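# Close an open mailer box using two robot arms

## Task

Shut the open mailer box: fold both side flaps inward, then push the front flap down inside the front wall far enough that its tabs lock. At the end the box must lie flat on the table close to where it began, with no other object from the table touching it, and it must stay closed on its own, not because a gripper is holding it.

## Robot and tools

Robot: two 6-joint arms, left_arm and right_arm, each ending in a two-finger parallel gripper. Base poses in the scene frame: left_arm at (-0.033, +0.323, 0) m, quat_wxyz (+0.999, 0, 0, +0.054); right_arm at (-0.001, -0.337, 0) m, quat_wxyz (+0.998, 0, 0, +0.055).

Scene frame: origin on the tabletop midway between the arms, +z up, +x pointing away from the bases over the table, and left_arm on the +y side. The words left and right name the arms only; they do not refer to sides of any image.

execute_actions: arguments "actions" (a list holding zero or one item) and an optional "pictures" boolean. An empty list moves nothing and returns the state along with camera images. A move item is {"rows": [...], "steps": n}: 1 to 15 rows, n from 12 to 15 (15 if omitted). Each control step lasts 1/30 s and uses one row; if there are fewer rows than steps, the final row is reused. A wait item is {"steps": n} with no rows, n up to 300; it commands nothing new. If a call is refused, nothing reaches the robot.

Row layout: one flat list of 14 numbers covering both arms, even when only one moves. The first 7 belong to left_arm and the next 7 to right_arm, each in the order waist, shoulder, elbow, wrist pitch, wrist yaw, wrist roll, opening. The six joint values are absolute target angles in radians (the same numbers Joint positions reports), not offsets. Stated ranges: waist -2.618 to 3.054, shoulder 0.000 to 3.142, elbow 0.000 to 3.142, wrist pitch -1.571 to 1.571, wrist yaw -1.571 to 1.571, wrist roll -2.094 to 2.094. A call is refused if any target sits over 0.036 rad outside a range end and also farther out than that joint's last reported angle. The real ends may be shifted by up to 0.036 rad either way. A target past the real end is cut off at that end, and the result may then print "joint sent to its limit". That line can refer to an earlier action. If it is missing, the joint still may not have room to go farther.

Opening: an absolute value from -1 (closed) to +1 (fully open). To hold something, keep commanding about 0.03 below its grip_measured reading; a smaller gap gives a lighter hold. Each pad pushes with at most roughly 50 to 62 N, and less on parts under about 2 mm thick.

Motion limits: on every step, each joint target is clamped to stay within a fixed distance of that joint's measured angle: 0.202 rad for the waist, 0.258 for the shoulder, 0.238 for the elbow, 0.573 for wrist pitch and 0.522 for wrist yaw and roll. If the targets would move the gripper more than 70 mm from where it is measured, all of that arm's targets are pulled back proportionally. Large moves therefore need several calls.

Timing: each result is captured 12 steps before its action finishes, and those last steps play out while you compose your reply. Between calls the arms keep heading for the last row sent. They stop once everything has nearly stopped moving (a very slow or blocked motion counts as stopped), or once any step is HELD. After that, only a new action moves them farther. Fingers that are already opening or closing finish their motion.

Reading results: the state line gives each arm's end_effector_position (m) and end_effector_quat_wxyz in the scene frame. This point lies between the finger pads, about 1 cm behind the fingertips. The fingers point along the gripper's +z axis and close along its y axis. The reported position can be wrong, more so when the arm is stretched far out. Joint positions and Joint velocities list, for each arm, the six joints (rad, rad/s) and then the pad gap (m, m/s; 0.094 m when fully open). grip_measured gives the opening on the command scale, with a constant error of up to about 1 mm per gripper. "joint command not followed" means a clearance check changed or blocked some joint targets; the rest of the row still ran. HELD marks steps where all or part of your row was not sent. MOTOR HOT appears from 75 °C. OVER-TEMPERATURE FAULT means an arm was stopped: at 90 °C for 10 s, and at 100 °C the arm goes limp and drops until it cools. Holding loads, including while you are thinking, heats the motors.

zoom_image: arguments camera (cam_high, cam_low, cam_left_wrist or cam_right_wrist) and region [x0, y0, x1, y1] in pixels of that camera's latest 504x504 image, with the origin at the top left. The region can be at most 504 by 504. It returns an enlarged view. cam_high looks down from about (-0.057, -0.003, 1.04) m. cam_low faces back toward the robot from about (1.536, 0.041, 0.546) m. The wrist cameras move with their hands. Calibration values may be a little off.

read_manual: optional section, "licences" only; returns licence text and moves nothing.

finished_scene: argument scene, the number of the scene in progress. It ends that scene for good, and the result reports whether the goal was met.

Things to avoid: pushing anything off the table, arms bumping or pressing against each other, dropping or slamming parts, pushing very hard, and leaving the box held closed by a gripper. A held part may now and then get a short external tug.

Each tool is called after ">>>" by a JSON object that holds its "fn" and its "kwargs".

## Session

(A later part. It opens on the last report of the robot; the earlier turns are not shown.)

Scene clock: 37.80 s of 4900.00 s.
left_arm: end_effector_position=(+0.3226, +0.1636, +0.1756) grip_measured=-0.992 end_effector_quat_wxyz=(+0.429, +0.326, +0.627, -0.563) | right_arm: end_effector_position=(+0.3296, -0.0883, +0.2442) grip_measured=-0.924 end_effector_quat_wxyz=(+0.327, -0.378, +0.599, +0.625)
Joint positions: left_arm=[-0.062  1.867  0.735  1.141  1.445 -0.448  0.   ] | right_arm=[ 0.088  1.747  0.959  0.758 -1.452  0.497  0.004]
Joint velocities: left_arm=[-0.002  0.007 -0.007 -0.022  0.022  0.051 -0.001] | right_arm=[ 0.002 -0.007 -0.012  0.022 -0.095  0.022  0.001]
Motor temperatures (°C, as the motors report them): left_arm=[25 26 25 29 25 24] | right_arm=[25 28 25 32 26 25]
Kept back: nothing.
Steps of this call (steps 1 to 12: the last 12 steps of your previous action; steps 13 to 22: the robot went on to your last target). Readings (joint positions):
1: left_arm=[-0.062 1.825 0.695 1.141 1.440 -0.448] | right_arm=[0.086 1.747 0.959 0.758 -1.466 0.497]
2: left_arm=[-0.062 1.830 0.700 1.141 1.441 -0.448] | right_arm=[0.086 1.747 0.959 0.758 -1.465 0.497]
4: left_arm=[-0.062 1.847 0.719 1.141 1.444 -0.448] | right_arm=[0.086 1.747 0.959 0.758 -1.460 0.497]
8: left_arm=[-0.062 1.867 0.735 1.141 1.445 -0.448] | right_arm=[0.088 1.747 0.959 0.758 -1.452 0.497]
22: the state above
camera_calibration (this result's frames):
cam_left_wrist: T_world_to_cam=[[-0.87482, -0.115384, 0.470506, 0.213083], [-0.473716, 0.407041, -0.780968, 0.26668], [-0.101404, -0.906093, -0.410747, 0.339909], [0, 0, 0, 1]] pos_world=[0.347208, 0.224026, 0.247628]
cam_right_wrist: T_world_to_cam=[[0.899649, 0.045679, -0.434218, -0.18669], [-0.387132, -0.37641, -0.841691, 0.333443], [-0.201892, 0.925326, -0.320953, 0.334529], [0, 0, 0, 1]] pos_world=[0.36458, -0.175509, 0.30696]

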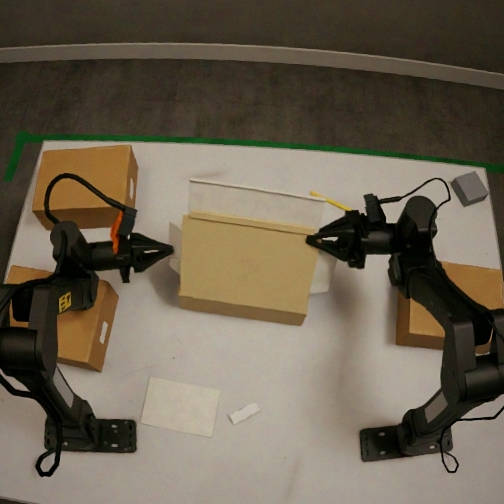

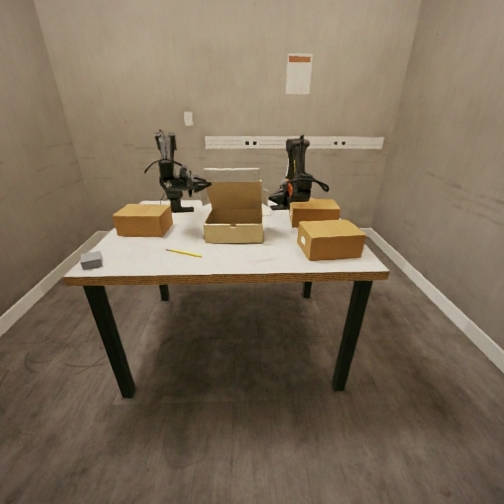

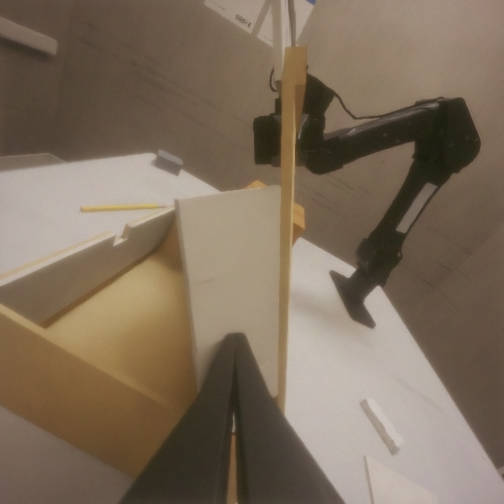

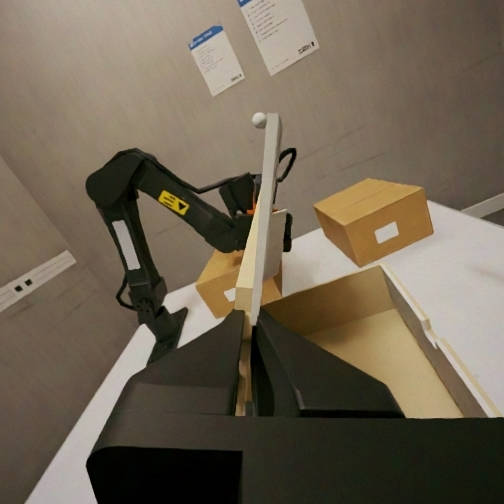

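>>> {"fn": "execute_actions", "kwargs": {"actions": [{"rows":[[-0.05,1.87,0.75,1.14,1.44,-0.45,-1,0.10,1.745,0.97,0.77,-1.53,0.45,-0.97],[-0.04,1.87,0.75,1.14,1.45,-0.45,-1,0.10,1.745,0.97,0.77,-1.53,0.45,-0.97],[-0.035,1.87,0.75,1.14,1.46,-0.45,-1,0.10,1.745,0.97,0.77,-1.53,0.45,-0.97]],"steps":12}]}}

>>> {"fn": "execute_actions", "kwargs": {"actions": [{"steps":20}], "pictures": true}}

Scene clock: 38.30 s of 4900.00 s.
left_arm: end_effector_position=(+0.3226, +0.1636, +0.1756) grip_measured=-0.992 end_effector_quat_wxyz=(+0.429, +0.326, +0.627, -0.563) | right_arm: end_effector_position=(+0.3296, -0.0883, +0.2442) grip_measured=-0.924 end_effector_quat_wxyz=(+0.327, -0.378, +0.599, +0.625)
Joint positions: left_arm=[-0.062  1.867  0.735  1.141  1.445 -0.448  0.   ] | right_arm=[ 0.088  1.747  0.959  0.758 -1.452  0.497  0.004]
Joint velocities: left_arm=[-0.007  0.007 -0.017 -0.007 -0.037  0.007  0.001] | right_arm=[ 0.007 -0.007 -0.007 -0.022 -0.037  0.022 -0.001]
Motor temperatures (°C, as the motors report them): left_arm=[25 26 25 29 25 24] | right_arm=[25 28 25 32 26 25]
Kept back: the last 12 steps of this action.
Steps of this call (steps 1 to 15: the robot went on to your last target). Readings (joint positions):
1: left_arm=[-0.062 1.867 0.735 1.141 1.445 -0.448] | right_arm=[0.088 1.747 0.959 0.758 -1.452 0.497]
2: left_arm=[-0.062 1.867 0.735 1.141 1.445 -0.448] | right_arm=[0.088 1.747 0.959 0.758 -1.452 0.497]
4: left_arm=[-0.062 1.867 0.735 1.141 1.445 -0.448] | right_arm=[0.088 1.747 0.959 0.758 -1.452 0.497]
8: left_arm=[-0.062 1.867 0.735 1.141 1.445 -0.448] | right_arm=[0.088 1.747 0.959 0.758 -1.452 0.497]
15: the state above

Scene clock: 38.97 s of 4900.00 s.
left_arm: end_effector_position=(+0.3209, +0.1692, +0.1755) grip_measured=-0.992 end_effector_quat_wxyz=(+0.427, +0.329, +0.626, -0.564) | right_arm: end_effector_position=(+0.3286, -0.0884, +0.2442) grip_measured=-0.924 end_effector_quat_wxyz=(+0.326, -0.380, +0.598, +0.626)
Joint positions: left_arm=[-0.045  1.867  0.735  1.141  1.471 -0.448  0.   ] | right_arm=[ 0.088  1.747  0.959  0.758 -1.458  0.495  0.004]
Joint velocities: left_arm=[ 0.012 -0.002 -0.002 -0.125 -0.066  0.037  0.001] | right_arm=[ 0.007 -0.022  0.002 -0.051  0.007 -0.007  0.   ]
Motor temperatures (°C, as the motors report them): left_arm=[25 26 25 29 25 24] | right_arm=[25 28 25 32 26 25]
Kept back: nothing.
Steps of this call (steps 1 to 12: the last 12 steps of your previous action; steps 13 to 20: the robot went on to your last target). Readings (joint positions):
1: left_arm=[-0.062 1.867 0.735 1.141 1.447 -0.448] | right_arm=[0.088 1.747 0.959 0.758 -1.452 0.497]
2: left_arm=[-0.060 1.867 0.735 1.141 1.452 -0.448] | right_arm=[0.088 1.747 0.959 0.758 -1.452 0.497]
4: left_arm=[-0.053 1.867 0.735 1.141 1.461 -0.448] | right_arm=[0.088 1.747 0.959 0.758 -1.453 0.496]
8: left_arm=[-0.045 1.867 0.735 1.141 1.468 -0.448] | right_arm=[0.088 1.747 0.959 0.758 -1.457 0.496]
20: the state above
camera_calibration (this result's frames):
cam_left_wrist: T_world_to_cam=[[-0.875711, -0.108484, 0.470491, 0.211342], [-0.47045, 0.411006, -0.780865, 0.261806], [-0.108664, -0.905155, -0.410959, 0.346992], [0, 0, 0, 1]] pos_world=[0.345947, 0.229405, 0.2476]
cam_right_wrist: T_world_to_cam=[[0.900017, 0.050959, -0.432866, -0.185743], [-0.38372, -0.378367, -0.842376, 0.331917], [-0.206709, 0.924252, -0.320983, 0.335907], [0, 0, 0, 1]] pos_world=[0.36397, -0.175412, 0.307017]

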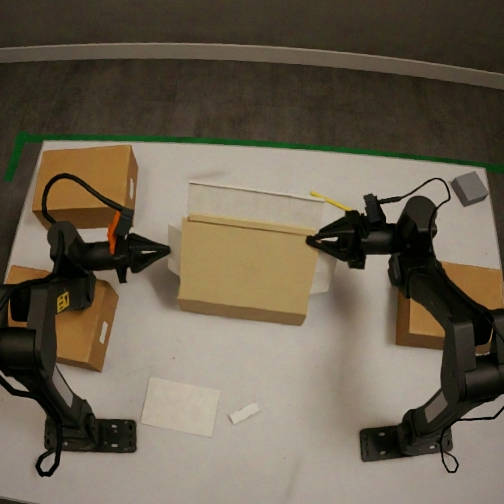

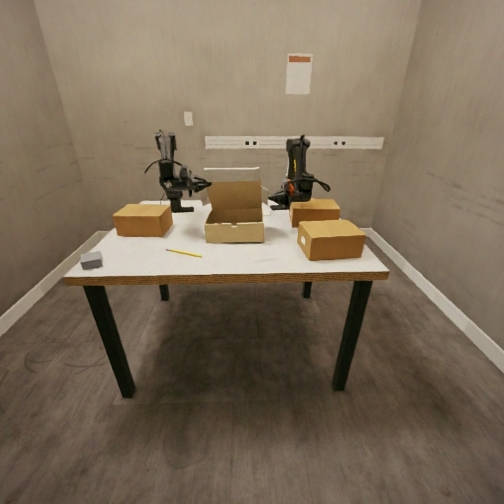

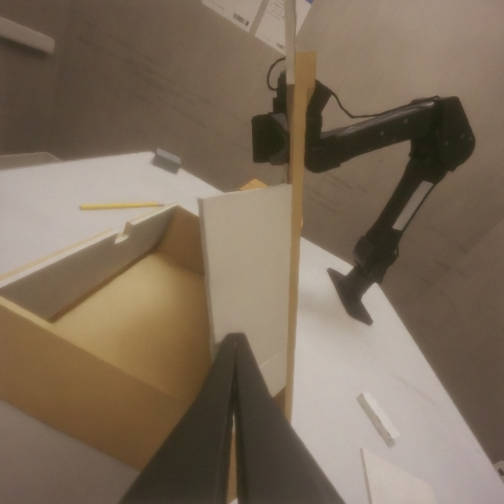

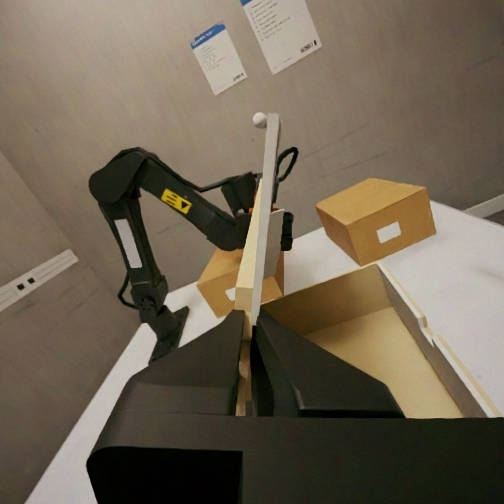

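Near the tip with preload. Push in slowly, slightly forward.

>>> {"fn": "execute_actions", "kwargs": {"actions": [{"rows":[[-0.055,1.87,0.75,1.14,1.445,-0.45,-1,0.11,1.745,0.97,0.77,-1.54,0.45,-0.97],[-0.062,1.87,0.75,1.14,1.435,-0.45,-1,0.11,1.745,0.97,0.77,-1.54,0.45,-0.97],[-0.069,1.87,0.75,1.14,1.425,-0.45,-1,0.115,1.745,0.97,0.77,-1.54,0.45,-0.97],[-0.076,1.87,0.75,1.14,1.415,-0.45,-1,0.115,1.745,0.97,0.77,-1.54,0.45,-0.97],[-0.083,1.87,0.75,1.14,1.405,-0.45,-1,0.12,1.745,0.97,0.77,-1.54,0.45,-0.97],[-0.09,1.87,0.75,1.14,1.395,-0.45,-1,0.12,1.745,0.97,0.77,-1.54,0.45,-0.97],[-0.097,1.87,0.75,1.14,1.385,-0.45,-1,0.12,1.745,0.97,0.77,-1.54,0.45,-0.97],[-0.104,1.87,0.75,1.14,1.375,-0.45,-1,0.12,1.745,0.97,0.77,-1.54,0.45,-0.97]],"steps":14}]}}

>>> {"fn": "execute_actions", "kwargs": {"actions": [{"steps":22}], "pictures": true}}

Scene clock: 39.87 s of 4900.00 s.
left_arm: end_effector_position=(+0.3211, +0.1693, +0.1755) grip_measured=-0.992 end_effector_quat_wxyz=(+0.427, +0.328, +0.626, -0.564) | right_arm: end_effector_position=(+0.3285, -0.0884, +0.2443) grip_measured=-0.924 end_effector_quat_wxyz=(+0.326, -0.380, +0.598, +0.626)
Joint positions: left_arm=[-0.045  1.867  0.735  1.141  1.47  -0.448  0.   ] | right_arm=[ 0.088  1.747  0.959  0.758 -1.459  0.495  0.004]
Joint velocities: left_arm=[-0.017 -0.002 -0.012  0.007 -0.095  0.081 -0.   ] | right_arm=[-0.012  0.002 -0.012  0.007  0.037 -0.037 -0.003]
Motor temperatures (°C, as the motors report them): left_arm=[25 26 25 29 25 24] | right_arm=[25 28 25 32 26 25]
Steps of this call (steps 1 to 15: the robot went on to your last target; steps 16 to 25: nothing new was sent; steps 26 to 27: the first 2 steps of this action). Readings (joint positions):
26: left_arm=[-0.045 1.867 0.735 1.141 1.471 -0.448] | right_arm=[0.088 1.747 0.959 0.758 -1.458 0.495]
27: the state above

Scene clock: 40.60 s of 4900.00 s.
left_arm: end_effector_position=(+0.3264, +0.1583, +0.1756) grip_measured=-0.992 end_effector_quat_wxyz=(+0.435, +0.320, +0.630, -0.558) | right_arm: end_effector_position=(+0.3279, -0.0885, +0.2446) grip_measured=-0.924 end_effector_quat_wxyz=(+0.326, -0.382, +0.596, +0.626)
Joint positions: left_arm=[-0.081  1.867  0.735  1.141  1.407 -0.448  0.   ] | right_arm=[ 0.088  1.747  0.959  0.763 -1.462  0.494  0.004]
Joint velocities: left_arm=[-0.012  0.007  0.002 -0.051 -0.081 -0.066  0.   ] | right_arm=[-0.007  0.007 -0.012  0.051 -0.007 -0.081 -0.001]
Motor temperatures (°C, as the motors report them): left_arm=[25 26 25 29 25 24] | right_arm=[25 28 25 32 26 25]
Kept back: nothing.
Steps of this call (steps 1 to 12: the last 12 steps of your previous action; steps 13 to 22: the robot went on to your last target). Readings (joint positions):
1: left_arm=[-0.046 1.867 0.735 1.141 1.467 -0.448] | right_arm=[0.088 1.747 0.959 0.758 -1.459 0.495]
2: left_arm=[-0.048 1.867 0.735 1.141 1.462 -0.448] | right_arm=[0.088 1.747 0.959 0.758 -1.459 0.495]
4: left_arm=[-0.054 1.867 0.735 1.141 1.449 -0.448] | right_arm=[0.088 1.747 0.959 0.758 -1.459 0.495]
8: left_arm=[-0.075 1.867 0.735 1.141 1.419 -0.448] | right_arm=[0.088 1.747 0.959 0.760 -1.461 0.494]
22: the state above
camera_calibration (this result's frames):
cam_left_wrist: T_world_to_cam=[[-0.872367, -0.132549, 0.470538, 0.217599], [-0.481683, 0.397295, -0.781113, 0.274822], [-0.0834065, -0.908068, -0.410434, 0.329871], [0, 0, 0, 1]] pos_world=[0.349717, 0.219202, 0.247669]
cam_right_wrist: T_world_to_cam=[[0.901883, 0.0551764, -0.428443, -0.186227], [-0.37804, -0.379111, -0.844607, 0.330564], [-0.20903, 0.923705, -0.321055, 0.336673], [0, 0, 0, 1]] pos_world=[0.363296, -0.17539, 0.3075]

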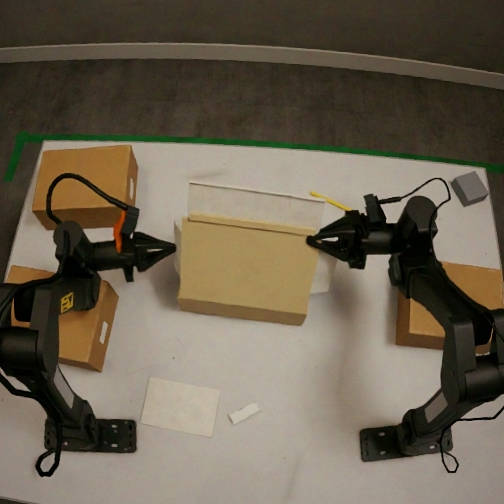

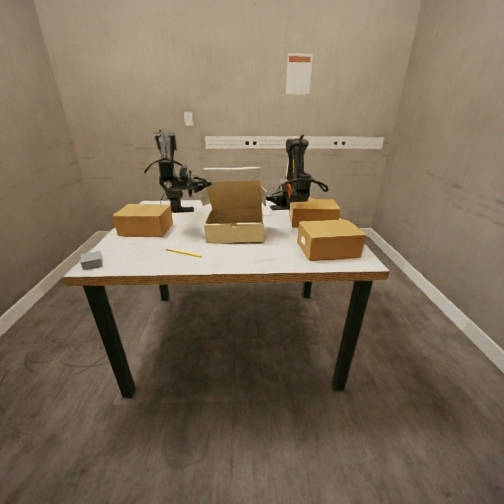

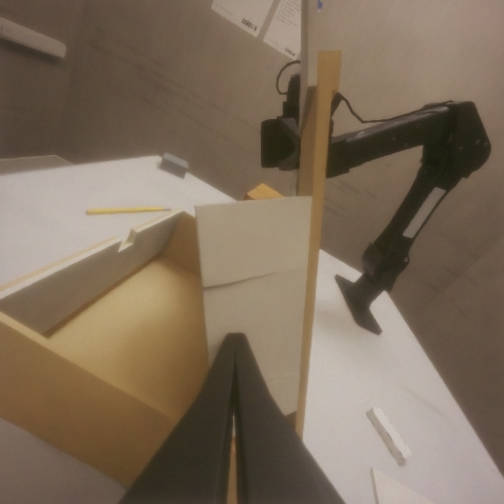

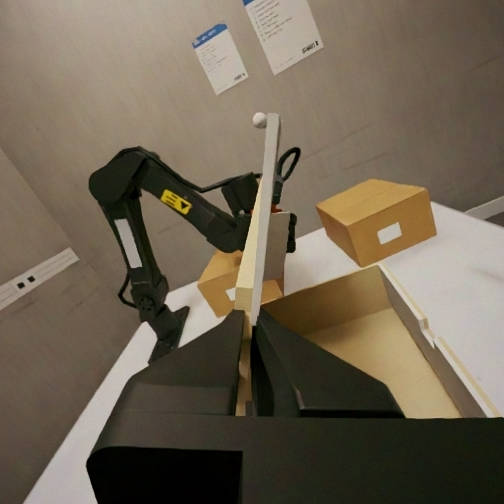

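>>> {"fn": "execute_actions", "kwargs": {"actions": [{"rows":[[-0.11,1.87,0.75,1.14,1.39,-0.45,-1,0.12,1.745,0.97,0.77,-1.53,0.46,-0.97],[-0.12,1.87,0.75,1.14,1.385,-0.45,-1,0.12,1.745,0.97,0.77,-1.52,0.47,-0.97],[-0.13,1.87,0.75,1.14,1.38,-0.45,-1,0.12,1.745,0.97,0.77,-1.51,0.48,-0.97],[-0.14,1.87,0.75,1.14,1.375,-0.45,-1,0.12,1.745,0.97,0.77,-1.50,0.49,-0.97],[-0.15,1.87,0.75,1.14,1.37,-0.45,-1,0.12,1.745,0.97,0.77,-1.49,0.49,-0.97],[-0.16,1.87,0.75,1.14,1.37,-0.45,-1,0.12,1.745,0.97,0.77,-1.48,0.49,-0.97],[-0.17,1.87,0.75,1.14,1.37,-0.45,-1,0.12,1.745,0.97,0.77,-1.47,0.49,-0.97],[-0.18,1.87,0.75,1.14,1.37,-0.45,-1,0.12,1.745,0.97,0.77,-1.47,0.49,-0.97],[-0.19,1.87,0.75,1.14,1.37,-0.45,-1,0.12,1.745,0.97,0.77,-1.47,0.49,-0.97],[-0.20,1.87,0.75,1.14,1.37,-0.45,-1,0.12,1.745,0.97,0.77,-1.47,0.49,-0.97]],"steps":15}]}}

>>> {"fn": "execute_actions", "kwargs": {"actions": [{"steps":22}], "pictures": true}}

Scene clock: 41.53 s of 4900.00 s.
left_arm: end_effector_position=(+0.3256, +0.1562, +0.1756) grip_measured=-0.992 end_effector_quat_wxyz=(+0.433, +0.321, +0.629, -0.559) | right_arm: end_effector_position=(+0.3280, -0.0885, +0.2447) grip_measured=-0.924 end_effector_quat_wxyz=(+0.325, -0.381, +0.597, +0.627)
Joint positions: left_arm=[-0.087  1.867  0.735  1.141  1.405 -0.448  0.   ] | right_arm=[ 0.088  1.747  0.959  0.763 -1.462  0.498  0.004]
Joint velocities: left_arm=[-0.139  0.002 -0.002 -0.037 -0.007  0.066 -0.   ] | right_arm=[-0.002 -0.002 -0.002  0.022  0.007  0.081  0.002]
Motor temperatures (°C, as the motors report them): left_arm=[25 26 25 30 25 24] | right_arm=[25 28 25 32 26 25]
Steps of this call (steps 1 to 15: the robot went on to your last target; steps 16 to 25: nothing new was sent; steps 26 to 28: the first 3 steps of this action). Readings (joint positions):
26: left_arm=[-0.082 1.867 0.735 1.141 1.407 -0.448] | right_arm=[0.088 1.747 0.959 0.763 -1.462 0.494]
27: left_arm=[-0.083 1.867 0.735 1.141 1.407 -0.448] | right_arm=[0.088 1.747 0.959 0.763 -1.462 0.496]
28: the state above

Scene clock: 42.27 s of 4900.00 s.
left_arm: end_effector_position=(+0.3142, +0.1219, +0.1755) grip_measured=-0.992 end_effector_quat_wxyz=(+0.416, +0.340, +0.620, -0.572) | right_arm: end_effector_position=(+0.3210, -0.0830, +0.2448) grip_measured=-0.924 end_effector_quat_wxyz=(+0.313, -0.389, +0.592, +0.633)
Joint positions: left_arm=[-0.187  1.867  0.735  1.14   1.365 -0.448  0.   ] | right_arm=[ 0.106  1.747  0.959  0.764 -1.476  0.506  0.004]
Joint velocities: left_arm=[-0.007 -0.002 -0.007 -0.022 -0.007  0.037 -0.001] | right_arm=[ 0.017 -0.012 -0.012 -0.007  0.037  0.051  0.   ]
Motor temperatures (°C, as the motors report them): left_arm=[25 26 25 30 25 24] | right_arm=[25 28 25 32 26 25]
Kept back: nothing.
Steps of this call (steps 1 to 12: the last 12 steps of your previous action; steps 13 to 22: the robot went on to your last target). Readings (joint positions):
1: left_arm=[-0.093 1.867 0.735 1.141 1.402 -0.448] | right_arm=[0.088 1.747 0.959 0.763 -1.461 0.501]
2: left_arm=[-0.101 1.867 0.735 1.141 1.398 -0.448] | right_arm=[0.088 1.747 0.959 0.764 -1.461 0.503]
4: left_arm=[-0.120 1.867 0.735 1.140 1.390 -0.448] | right_arm=[0.088 1.747 0.959 0.764 -1.461 0.505]
8: left_arm=[-0.157 1.867 0.735 1.140 1.376 -0.448] | right_arm=[0.088 1.747 0.959 0.764 -1.461 0.506]
22: the state above
camera_calibration (this result's frames):
cam_left_wrist: T_world_to_cam=[[-0.878396, -0.0756157, 0.471913, 0.196902], [-0.456128, 0.427478, -0.780519, 0.27151], [-0.142713, -0.900858, -0.409986, 0.313464], [0, 0, 0, 1]] pos_world=[0.341537, 0.181211, 0.247514]
cam_right_wrist: T_world_to_cam=[[0.895213, 0.0833424, -0.437776, -0.173456], [-0.374565, -0.39151, -0.840488, 0.327034], [-0.241442, 0.916392, -0.319268, 0.339627], [0, 0, 0, 1]] pos_world=[0.359776, -0.168738, 0.307365]

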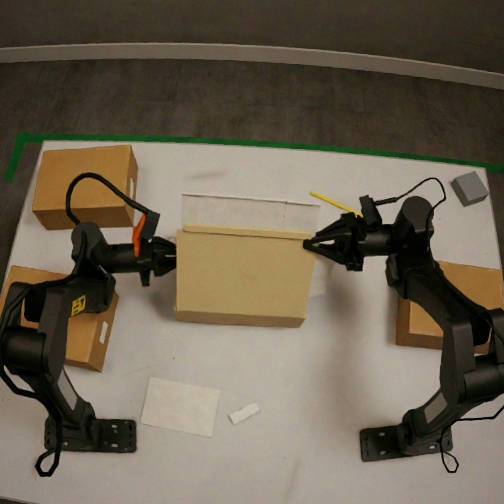

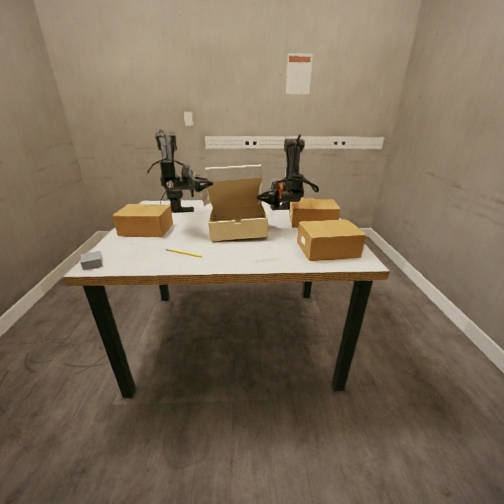

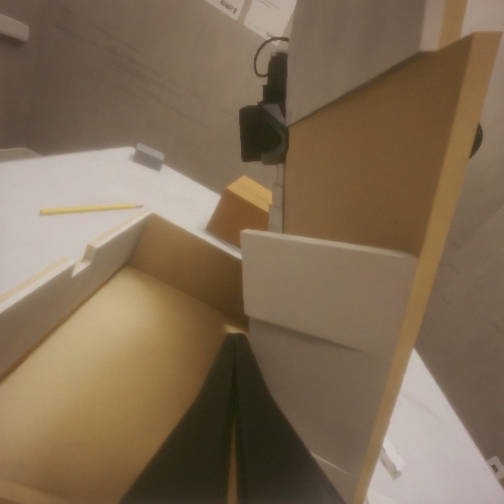

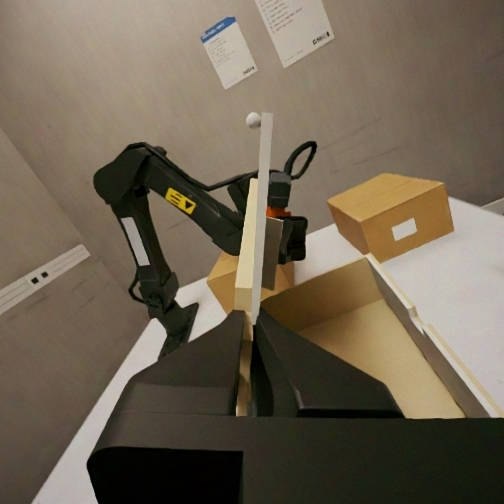

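>>> {"fn": "execute_actions", "kwargs": {"actions": [{"rows":[[-0.17,1.87,0.75,1.14,1.36,-0.45,-1,0.10,1.745,0.97,0.77,-1.47,0.5,-0.97],[-0.15,1.87,0.75,1.14,1.37,-0.45,-1,0.10,1.745,0.97,0.77,-1.47,0.5,-0.97],[-0.13,1.87,0.75,1.14,1.39,-0.45,-1,0.10,1.745,0.97,0.77,-1.47,0.5,-0.97],[-0.11,1.87,0.75,1.14,1.41,-0.45,-1,0.10,1.745,0.97,0.77,-1.47,0.5,-0.97],[-0.09,1.87,0.75,1.14,1.43,-0.45,-1,0.10,1.745,0.97,0.77,-1.47,0.5,-0.97],[-0.07,1.87,0.74,1.14,1.45,-0.45,-1,0.10,1.745,0.97,0.77,-1.47,0.5,-0.97],[-0.06,1.85,0.73,1.14,1.47,-0.45,-1,0.10,1.745,0.97,0.77,-1.47,0.5,-0.97],[-0.06,1.83,0.71,1.14,1.49,-0.45,-1,0.10,1.745,0.97,0.77,-1.47,0.5,-0.97],[-0.06,1.81,0.69,1.14,1.49,-0.45,-1,0.10,1.745,0.97,0.77,-1.47,0.5,-0.97],[-0.06,1.79,0.68,1.14,1.49,-0.45,-1,0.10,1.745,0.97,0.77,-1.47,0.5,-0.97],[-0.06,1.77,0.67,1.13,1.49,-0.45,-1,0.10,1.745,0.97,0.77,-1.47,0.5,-0.97]],"steps":15}]}}

>>> {"fn": "execute_actions", "kwargs": {"actions": [{"steps":22}], "pictures": true}}

>>> {"fn": "zoom_image", "kwargs": {"camera": "cam_low", "region": [180,150,300,250]}}

Scene clock: 43.40 s of 4900.00 s.
left_arm: end_effector_position=(+0.3158, +0.1256, +0.1755) grip_measured=-0.992 end_effector_quat_wxyz=(+0.418, +0.337, +0.621, -0.571) | right_arm: end_effector_position=(+0.3209, -0.0828, +0.2448) grip_measured=-0.924 end_effector_quat_wxyz=(+0.312, -0.388, +0.592, +0.634)
Joint positions: left_arm=[-0.176  1.867  0.735  1.14   1.368 -0.448  0.   ] | right_arm=[ 0.107  1.747  0.959  0.764 -1.475  0.509  0.004]
Joint velocities: left_arm=[ 0.281 -0.002 -0.002 -0.022  0.095 -0.051 -0.001] | right_arm=[0.007 0.002 0.007 0.022 0.051 0.037 0.001]
Motor temperatures (°C, as the motors report them): left_arm=[25 26 25 30 25 24] | right_arm=[25 28 25 32 26 25]
Steps of this call (steps 1 to 30: the robot went on to your last target; step 31: nothing new was sent; steps 32 to 34: the first 3 steps of this action). Readings (joint positions):
32: left_arm=[-0.187 1.867 0.735 1.140 1.365 -0.448] | right_arm=[0.107 1.747 0.959 0.764 -1.476 0.507]
33: left_arm=[-0.184 1.867 0.735 1.140 1.365 -0.448] | right_arm=[0.107 1.747 0.959 0.764 -1.476 0.507]
34: the state above

Scene clock: 44.13 s of 4900.00 s.
left_arm: end_effector_position=(+0.3011, +0.1638, +0.1840) grip_measured=-0.992 end_effector_quat_wxyz=(+0.423, +0.340, +0.620, -0.567) | right_arm: end_effector_position=(+0.3211, -0.0828, +0.2448) grip_measured=-0.924 end_effector_quat_wxyz=(+0.312, -0.387, +0.592, +0.634)
Joint positions: left_arm=[-0.057  1.793  0.677  1.136  1.483 -0.448  0.   ] | right_arm=[ 0.107  1.747  0.959  0.764 -1.475  0.509  0.004]
Joint velocities: left_arm=[-0.017 -0.007 -0.012 -0.037 -0.007  0.037  0.001] | right_arm=[-0.017 -0.002  0.002 -0.007 -0.081  0.007 -0.   ]
Motor temperatures (°C, as the motors report them): left_arm=[25 26 25 30 25 24] | right_arm=[25 28 25 32 26 25]
Kept back: nothing.
Steps of this call (steps 1 to 12: the last 12 steps of your previous action; steps 13 to 22: the robot went on to your last target). Readings (joint positions):
1: left_arm=[-0.164 1.867 0.735 1.140 1.375 -0.448] | right_arm=[0.107 1.747 0.959 0.764 -1.475 0.509]
2: left_arm=[-0.146 1.867 0.735 1.140 1.384 -0.448] | right_arm=[0.107 1.747 0.959 0.764 -1.475 0.509]
4: left_arm=[-0.103 1.867 0.735 1.140 1.408 -0.448] | right_arm=[0.107 1.747 0.959 0.764 -1.475 0.509]
8: left_arm=[-0.057 1.837 0.697 1.138 1.446 -0.448] | right_arm=[0.107 1.747 0.959 0.764 -1.475 0.509]
22: the state above
camera_calibration (this result's frames):
cam_left_wrist: T_world_to_cam=[[-0.883031, -0.0877153, 0.461045, 0.189925], [-0.452087, 0.422707, -0.785453, 0.254744], [-0.125991, -0.902012, -0.412918, 0.348474], [0, 0, 0, 1]] pos_world=[0.326781, 0.223305, 0.256417]
cam_right_wrist: T_world_to_cam=[[0.89395, 0.0824752, -0.440512, -0.172547], [-0.377404, -0.391563, -0.839193, 0.327756], [-0.241701, 0.916448, -0.318911, 0.339388], [0, 0, 0, 1]] pos_world=[0.359975, -0.168464, 0.307276]

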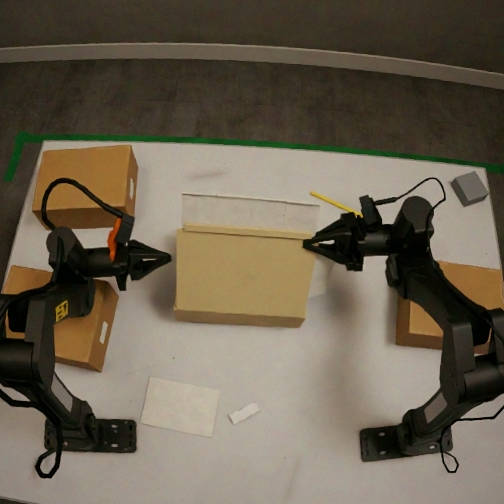

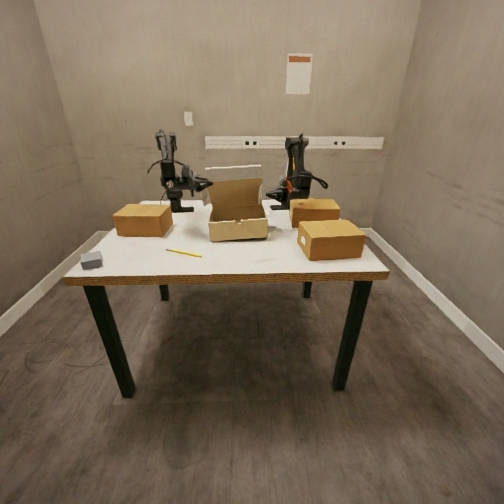

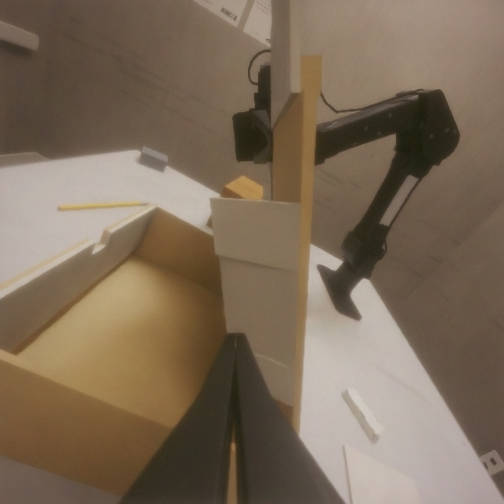

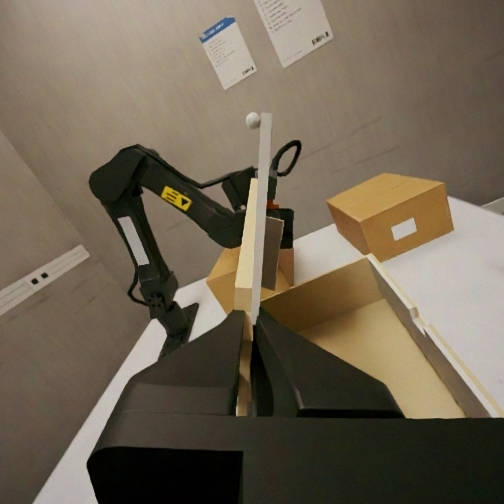

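Region (180, 150, 300, 250) of cam_low's 504x504 image, scaled by 4.200, with more detail than that image has.

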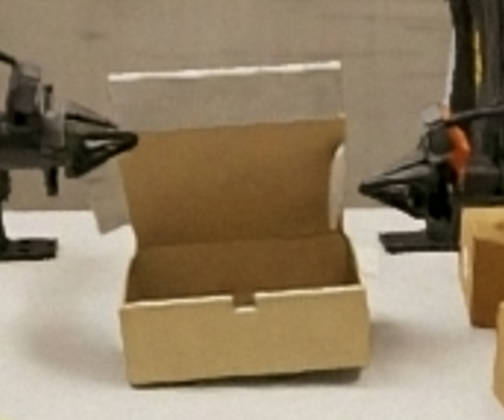

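>>> {"fn": "execute_actions", "kwargs": {"actions": [{"rows":[[-0.05,1.77,0.70,1.11,1.5,-0.47,-0.9,0.10,1.745,0.97,0.77,-1.47,0.5,-0.92],[-0.04,1.765,0.72,1.08,1.51,-0.49,-0.8,0.10,1.745,0.97,0.77,-1.47,0.51,-0.89],[-0.03,1.76,0.74,1.05,1.52,-0.51,-0.7,0.10,1.74,0.975,0.77,-1.47,0.52,-0.85],[-0.03,1.755,0.76,1.02,1.53,-0.53,-0.6,0.09,1.74,0.98,0.77,-1.47,0.53,-0.8],[-0.03,1.75,0.78,0.99,1.53,-0.55,-0.5,0.08,1.74,0.985,0.77,-1.47,0.54,-0.75],[-0.03,1.745,0.80,0.97,1.53,-0.57,-0.4,0.065,1.74,0.985,0.77,-1.48,0.55,-0.7],[-0.03,1.74,0.82,0.95,1.53,-0.59,-0.4,0.05,1.74,0.985,0.77,-1.49,0.55,-0.65],[-0.03,1.735,0.84,0.93,1.53,-0.61,-0.4,0.03,1.74,0.985,0.77,-1.50,0.55,-0.6],[-0.03,1.73,0.86,0.91,1.53,-0.63,-0.4,0.01,1.74,0.985,0.77,-1.51,0.55,-0.6],[-0.03,1.73,0.86,0.90,1.53,-0.63,-0.4,-0.02,1.74,0.985,0.77,-1.52,0.55,-0.6],[-0.03,1.73,0.86,0.90,1.53,-0.63,-0.4,-0.05,1.74,0.96,0.78,-1.53,0.55,-0.6],[-0.03,1.73,0.86,0.90,1.53,-0.63,-0.4,-0.08,1.73,0.93,0.8,-1.53,0.55,-0.7],[-0.03,1.73,0.86,0.90,1.53,-0.63,-0.4,-0.11,1.72,0.9,0.83,-1.53,0.55,-0.8],[-0.03,1.73,0.86,0.90,1.53,-0.63,-0.4,-0.14,1.71,0.87,0.85,-1.53,0.55,-0.9],[-0.03,1.73,0.86,0.90,1.53,-0.63,-0.4,-0.16,1.70,0.85,0.87,-1.53,0.55,-1]],"steps":15}]}}

>>> {"fn": "execute_actions", "kwargs": {"actions": [{"steps":28}], "pictures": true}}

Scene clock: 45.77 s of 4900.00 s.
left_arm: end_effector_position=(+0.3012, +0.1642, +0.1847) grip_measured=-0.751 end_effector_quat_wxyz=(+0.411, +0.334, +0.623, -0.575) | right_arm: end_effector_position=(+0.3212, -0.0828, +0.2448) grip_measured=-0.865 end_effector_quat_wxyz=(+0.312, -0.386, +0.593, +0.634)
Joint positions: left_arm=[-0.055  1.793  0.687  1.113  1.495 -0.466  0.012] | right_arm=[ 0.107  1.747  0.959  0.764 -1.474  0.512  0.006]
Joint velocities: left_arm=[ 0.051  0.007  0.281 -0.564  0.183 -0.344  0.099] | right_arm=[-0.012  0.002 -0.002  0.037 -0.022  0.037  0.029]
Motor temperatures (°C, as the motors report them): left_arm=[25 26 25 30 25 24] | right_arm=[25 28 25 32 26 25]
Steps of this call (steps 1 to 15: the robot went on to your last target; steps 16 to 46: nothing new was sent; steps 47 to 49: the first 3 steps of this action). Readings (joint positions):
47: left_arm=[-0.057 1.793 0.677 1.135 1.485 -0.451] | right_arm=[0.107 1.747 0.959 0.764 -1.475 0.509]
48: left_arm=[-0.056 1.793 0.679 1.127 1.489 -0.457] | right_arm=[0.107 1.747 0.959 0.764 -1.475 0.510]
49: the state above

Scene clock: 46.70 s of 4900.00 s.
left_arm: end_effector_position=(+0.3221, +0.1702, +0.2229) grip_measured=-0.402 end_effector_quat_wxyz=(+0.359, +0.286, +0.647, -0.609) | right_arm: end_effector_position=(+0.3529, -0.1777, +0.2261) grip_measured=-0.991 end_effector_quat_wxyz=(+0.370, -0.302, +0.640, +0.602)
Joint positions: left_arm=[-0.04   1.75   0.843  0.911  1.523 -0.628  0.028] | right_arm=[-0.168  1.731  0.851  0.849 -1.519  0.547  0.   ]
Joint velocities: left_arm=[-0.007 -0.007  0.002 -0.11  -0.037 -0.066  0.001] | right_arm=[-0.007 -0.007 -0.007  0.037  0.022 -0.022  0.001]
Motor temperatures (°C, as the motors report them): left_arm=[25 27 25 30 25 24] | right_arm=[25 28 25 32 26 25]
Kept back: nothing.
Steps of this call (steps 1 to 12: the last 12 steps of your previous action; steps 13 to 28: the robot went on to your last target). Readings (joint positions):
1: left_arm=[-0.052 1.793 0.701 1.096 1.502 -0.478] | right_arm=[0.106 1.747 0.959 0.764 -1.472 0.515]
2: left_arm=[-0.048 1.792 0.719 1.076 1.507 -0.491] | right_arm=[0.104 1.747 0.959 0.764 -1.472 0.519]
4: left_arm=[-0.042 1.785 0.759 1.035 1.513 -0.521] | right_arm=[0.091 1.747 0.959 0.764 -1.474 0.529]
8: left_arm=[-0.040 1.760 0.833 0.969 1.516 -0.581] | right_arm=[0.018 1.747 0.959 0.764 -1.493 0.539]
28: the state above
camera_calibration (this result's frames):
cam_left_wrist: T_world_to_cam=[[-0.779665, -0.0552318, 0.623757, 0.116062], [-0.585443, 0.417772, -0.694782, 0.315701], [-0.222214, -0.906872, -0.358057, 0.39256], [0, 0, 0, 1]] pos_world=[0.362547, 0.230521, 0.287508]
cam_right_wrist: T_world_to_cam=[[0.868679, -0.121701, -0.480193, -0.219831], [-0.493792, -0.290153, -0.819744, 0.341554], [-0.0395658, 0.94921, -0.312145, 0.361061], [0, 0, 0, 1]] pos_world=[0.373905, -0.270373, 0.28713]

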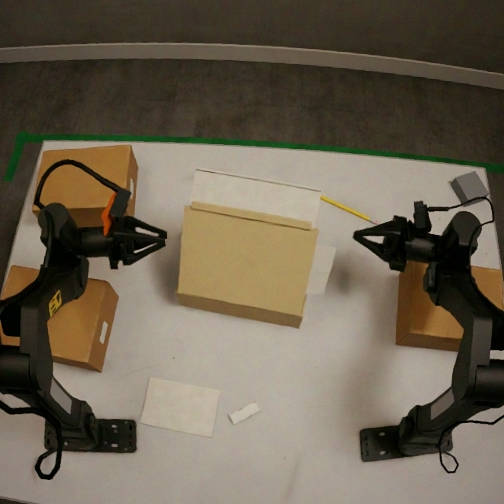

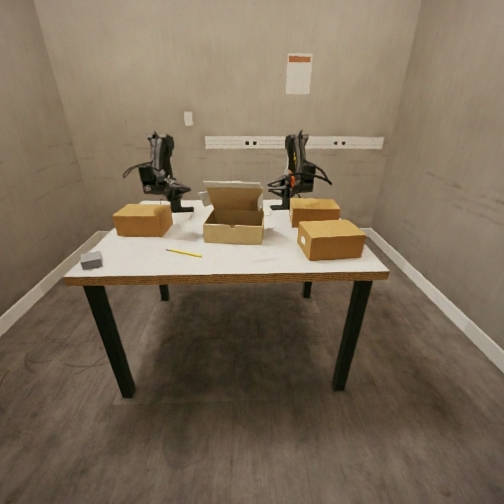

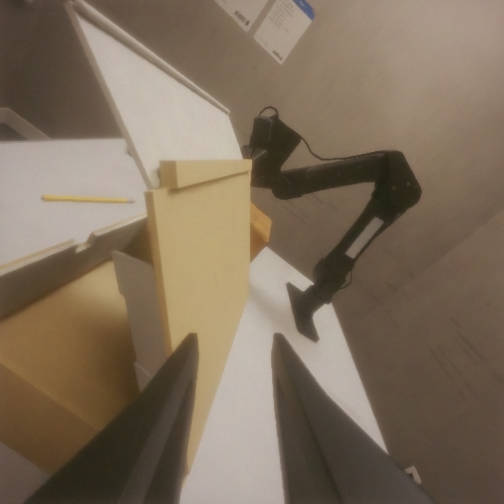

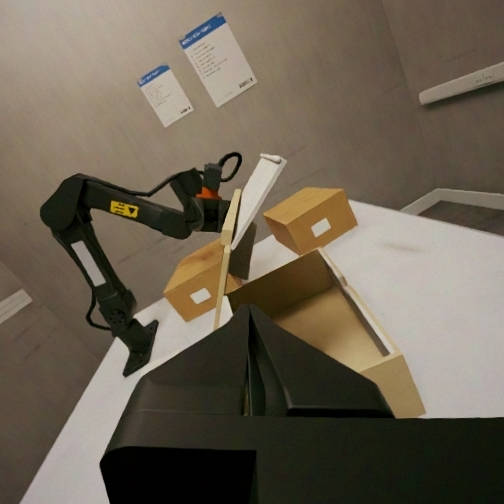

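>>> {"fn": "execute_actions", "kwargs": {"actions": [{"rows":[[-0.04,1.77,0.89,0.9,1.53,-0.63,-0.45,-0.16,1.71,0.85,0.87,-1.53,0.55,-1],[-0.04,1.80,0.93,0.89,1.53,-0.63,-0.5,-0.16,1.71,0.85,0.87,-1.53,0.55,-1],[-0.04,1.83,0.97,0.88,1.53,-0.63,-0.5,-0.16,1.71,0.85,0.87,-1.53,0.55,-1],[-0.04,1.86,1.01,0.865,1.53,-0.63,-0.5,-0.16,1.71,0.85,0.87,-1.53,0.55,-1],[-0.05,1.89,1.05,0.85,1.53,-0.63,-0.5,-0.16,1.71,0.85,0.87,-1.53,0.55,-1],[-0.06,1.92,1.09,0.835,1.53,-0.63,-0.5,-0.16,1.71,0.85,0.87,-1.53,0.55,-1],[-0.08,1.945,1.13,0.82,1.53,-0.63,-0.5,-0.16,1.71,0.85,0.87,-1.53,0.55,-1],[-0.095,1.965,1.16,0.81,1.53,-0.63,-0.5,-0.16,1.71,0.85,0.87,-1.53,0.55,-1],[-0.105,1.98,1.185,0.805,1.53,-0.63,-0.5,-0.16,1.71,0.85,0.87,-1.53,0.55,-1]],"steps":14}]}}

>>> {"fn": "execute_actions", "kwargs": {"actions": [{"steps":22}], "pictures": true}}

Scene clock: 47.93 s of 4900.00 s.
left_arm: end_effector_position=(+0.3246, +0.1703, +0.2238) grip_measured=-0.476 end_effector_quat_wxyz=(+0.358, +0.288, +0.646, -0.610) | right_arm: end_effector_position=(+0.3528, -0.1777, +0.2262) grip_measured=-0.991 end_effector_quat_wxyz=(+0.370, -0.303, +0.640, +0.602)
Joint positions: left_arm=[-0.04   1.759  0.859  0.908  1.528 -0.628  0.025] | right_arm=[-0.168  1.731  0.851  0.85  -1.519  0.547  0.   ]
Joint velocities: left_arm=[ 0.007  0.335  0.53  -0.095  0.037 -0.051 -0.046] | right_arm=[ 0.002 -0.017  0.002  0.022  0.007  0.007 -0.   ]
Motor temperatures (°C, as the motors report them): left_arm=[25 27 25 30 25 24] | right_arm=[25 28 25 32 26 25]
Steps of this call (steps 1 to 30: the robot went on to your last target; steps 31 to 35: nothing new was sent; steps 36 to 37: the first 2 steps of this action). Readings (joint positions):
36: left_arm=[-0.040 1.751 0.846 0.909 1.525 -0.628] | right_arm=[-0.168 1.731 0.851 0.850 -1.519 0.547]
37: the state above

Scene clock: 48.67 s of 4900.00 s.
left_arm: end_effector_position=(+0.3818, +0.1483, +0.2209) grip_measured=-0.498 end_effector_quat_wxyz=(+0.334, +0.303, +0.639, -0.623) | right_arm: end_effector_position=(+0.3528, -0.1777, +0.2262) grip_measured=-0.991 end_effector_quat_wxyz=(+0.370, -0.303, +0.640, +0.602)
Joint positions: left_arm=[-0.103  1.982  1.158  0.816  1.526 -0.628  0.024] | right_arm=[-0.168  1.731  0.851  0.85  -1.519  0.547  0.   ]
Joint velocities: left_arm=[-0.012 -0.007 -0.012  0.022 -0.066  0.051  0.001] | right_arm=[ 0.002 -0.007  0.002  0.022 -0.051  0.007 -0.   ]
Motor temperatures (°C, as the motors report them): left_arm=[25 27 26 30 25 24] | right_arm=[25 28 25 32 26 25]
Kept back: nothing.
Steps of this call (steps 1 to 12: the last 12 steps of your previous action; steps 13 to 22: the robot went on to your last target). Readings (joint positions):
1: left_arm=[-0.040 1.776 0.885 0.905 1.531 -0.628] | right_arm=[-0.168 1.731 0.851 0.850 -1.519 0.547]
2: left_arm=[-0.040 1.800 0.920 0.901 1.532 -0.628] | right_arm=[-0.168 1.731 0.851 0.850 -1.519 0.547]
4: left_arm=[-0.041 1.857 1.002 0.887 1.533 -0.628] | right_arm=[-0.168 1.731 0.851 0.850 -1.519 0.547]
8: left_arm=[-0.070 1.962 1.140 0.848 1.528 -0.628] | right_arm=[-0.168 1.731 0.851 0.850 -1.519 0.547]
22: the state above
camera_calibration (this result's frames):
cam_left_wrist: T_world_to_cam=[[-0.772972, -0.00334147, 0.634431, 0.150056], [-0.565933, 0.455623, -0.687116, 0.34362], [-0.286765, -0.890167, -0.354075, 0.406557], [0, 0, 0, 1]] pos_world=[0.427041, 0.205844, 0.284858]
cam_right_wrist: T_world_to_cam=[[0.869275, -0.121387, -0.479194, -0.220095], [-0.492743, -0.290369, -0.820299, 0.341343], [-0.0395698, 0.949184, -0.312223, 0.361104], [0, 0, 0, 1]] pos_world=[0.373807, -0.270356, 0.28728]

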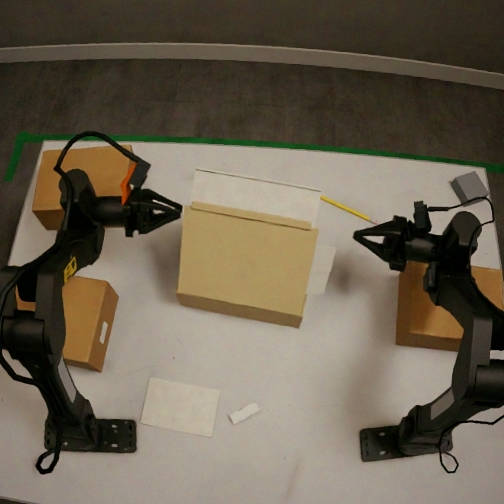

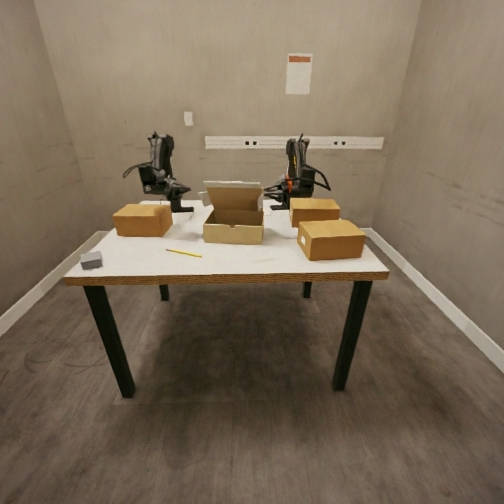

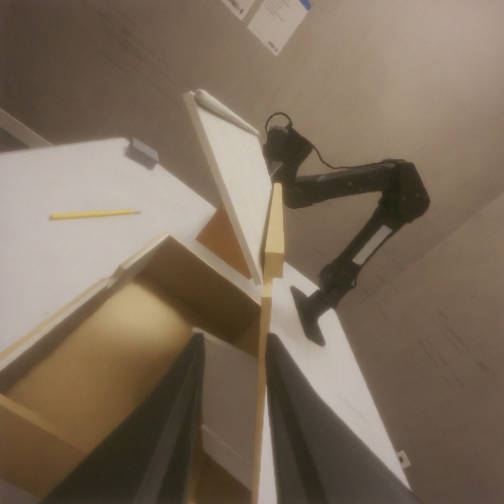

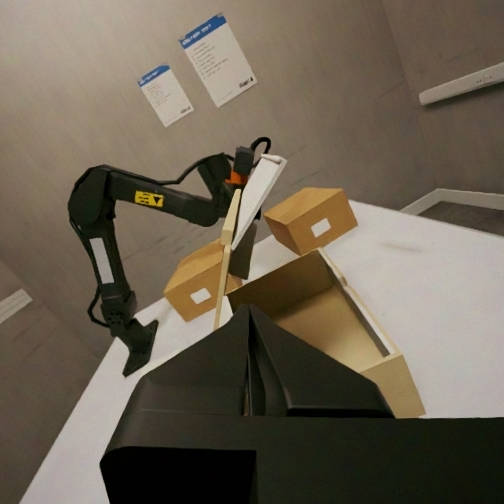

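>>> {"fn": "execute_actions", "kwargs": {"actions": [{"rows":[[-0.10,1.955,1.18,0.79,1.53,-0.6,-0.5,-0.16,1.71,0.85,0.87,-1.53,0.55,-1],[-0.10,1.94,1.18,0.785,1.53,-0.6,-0.5,-0.16,1.71,0.85,0.87,-1.53,0.55,-1],[-0.10,1.935,1.18,0.785,1.53,-0.6,-0.5,-0.16,1.71,0.85,0.87,-1.53,0.55,-1],[-0.10,1.935,1.18,0.785,1.53,-0.6,-0.5,-0.16,1.71,0.85,0.87,-1.53,0.55,-1],[-0.10,1.935,1.18,0.785,1.53,-0.6,-0.5,-0.16,1.71,0.85,0.87,-1.53,0.55,-1],[-0.10,1.935,1.18,0.785,1.53,-0.6,-0.5,-0.16,1.71,0.85,0.87,-1.53,0.55,-1],[-0.12,1.955,1.19,0.78,1.53,-0.6,-0.5,-0.16,1.71,0.85,0.87,-1.53,0.55,-1],[-0.135,1.965,1.2,0.78,1.53,-0.6,-0.5,-0.16,1.71,0.85,0.87,-1.53,0.55,-1],[-0.15,1.972,1.21,0.775,1.53,-0.6,-0.5,-0.16,1.71,0.85,0.87,-1.53,0.55,-1],[-0.165,1.98,1.22,0.775,1.53,-0.6,-0.5,-0.16,1.71,0.85,0.87,-1.53,0.55,-1],[-0.178,1.988,1.232,0.772,1.53,-0.6,-0.5,-0.16,1.71,0.85,0.87,-1.53,0.55,-1]],"steps":15}]}}

>>> {"fn": "execute_actions", "kwargs": {"actions": [{"steps":22}], "pictures": true}}

Scene clock: 50.03 s of 4900.00 s.
left_arm: end_effector_position=(+0.3816, +0.1483, +0.2211) grip_measured=-0.498 end_effector_quat_wxyz=(+0.334, +0.303, +0.639, -0.623) | right_arm: end_effector_position=(+0.3528, -0.1777, +0.2262) grip_measured=-0.991 end_effector_quat_wxyz=(+0.370, -0.303, +0.640, +0.602)
Joint positions: left_arm=[-0.103  1.979  1.158  0.805  1.526 -0.62   0.024] | right_arm=[-0.168  1.731  0.851  0.851 -1.519  0.547  0.   ]
Joint velocities: left_arm=[ 0.002 -0.066 -0.007 -0.11  -0.007  0.037  0.001] | right_arm=[-0.007  0.012  0.002  0.022  0.022 -0.022 -0.001]
Motor temperatures (°C, as the motors report them): left_arm=[25 27 26 29 25 24] | right_arm=[25 28 25 32 26 25]
Steps of this call (steps 1 to 15: the robot went on to your last target; steps 16 to 38: nothing new was sent; steps 39 to 41: the first 3 steps of this action). Readings (joint positions):
39: left_arm=[-0.103 1.982 1.158 0.813 1.526 -0.626] | right_arm=[-0.168 1.731 0.851 0.850 -1.519 0.547]
40: left_arm=[-0.103 1.981 1.158 0.809 1.526 -0.622] | right_arm=[-0.168 1.731 0.851 0.850 -1.519 0.547]
41: the state above

Scene clock: 50.77 s of 4900.00 s.
left_arm: end_effector_position=(+0.3741, +0.1167, +0.2323) grip_measured=-0.498 end_effector_quat_wxyz=(+0.321, +0.338, +0.621, -0.630) | right_arm: end_effector_position=(+0.3528, -0.1777, +0.2262) grip_measured=-0.991 end_effector_quat_wxyz=(+0.370, -0.303, +0.640, +0.602)
Joint positions: left_arm=[-0.18   1.984  1.209  0.782  1.527 -0.609  0.024] | right_arm=[-0.168  1.731  0.851  0.851 -1.519  0.547  0.   ]
Joint velocities: left_arm=[-0.022 -0.027 -0.007 -0.051 -0.037  0.11  -0.001] | right_arm=[ 0.002  0.002 -0.002  0.007 -0.022 -0.051  0.001]
Motor temperatures (°C, as the motors report them): left_arm=[25 27 26 29 25 24] | right_arm=[25 28 25 32 26 25]
Kept back: nothing.
Steps of this call (steps 1 to 12: the last 12 steps of your previous action; steps 13 to 22: the robot went on to your last target). Readings (joint positions):
1: left_arm=[-0.103 1.977 1.158 0.801 1.526 -0.618] | right_arm=[-0.168 1.731 0.851 0.851 -1.519 0.547]
2: left_arm=[-0.103 1.973 1.158 0.800 1.526 -0.616] | right_arm=[-0.168 1.731 0.851 0.851 -1.519 0.547]
4: left_arm=[-0.104 1.970 1.159 0.799 1.527 -0.613] | right_arm=[-0.168 1.731 0.851 0.851 -1.519 0.547]
8: left_arm=[-0.130 1.973 1.188 0.789 1.527 -0.611] | right_arm=[-0.168 1.731 0.851 0.851 -1.519 0.547]
22: the state above
camera_calibration (this result's frames):
cam_left_wrist: T_world_to_cam=[[-0.792439, 0.057485, 0.607236, 0.143195], [-0.504841, 0.496898, -0.705853, 0.338172], [-0.342311, -0.865903, -0.364741, 0.400646], [0, 0, 0, 1]] pos_world=[0.421342, 0.170652, 0.297878]
cam_right_wrist: T_world_to_cam=[[0.869457, -0.121397, -0.47886, -0.220224], [-0.49243, -0.290387, -0.82048, 0.341296], [-0.0394509, 0.949177, -0.312259, 0.361079], [0, 0, 0, 1]] pos_world=[0.373784, -0.270354, 0.287321]

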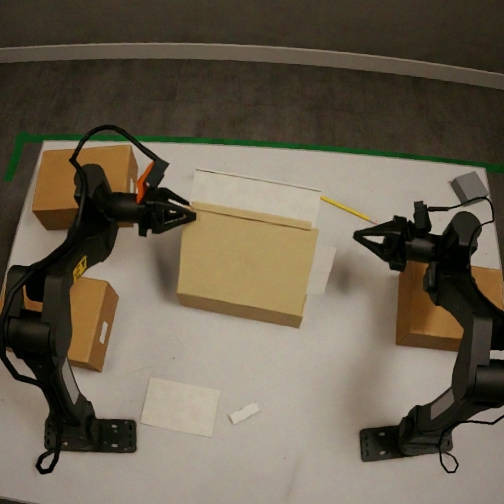

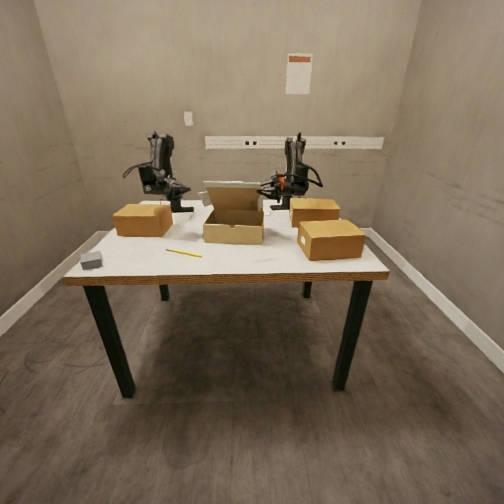

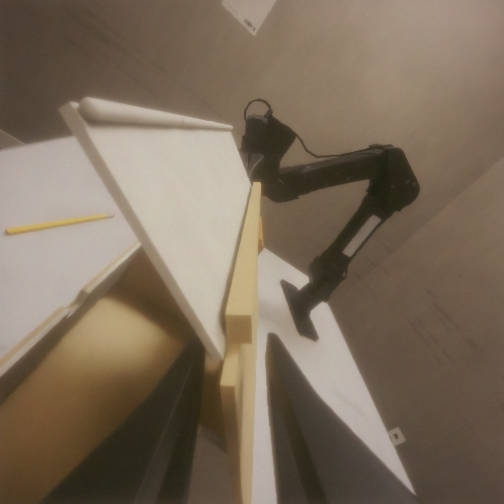

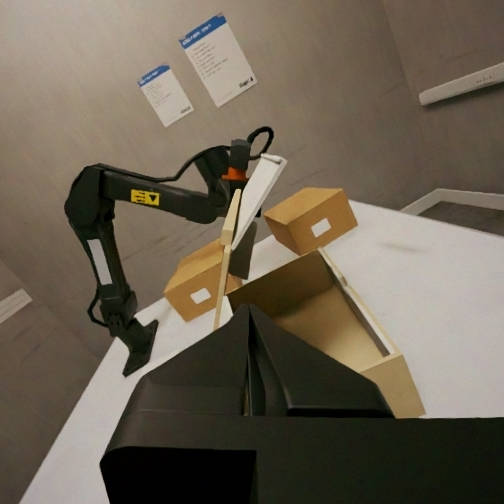

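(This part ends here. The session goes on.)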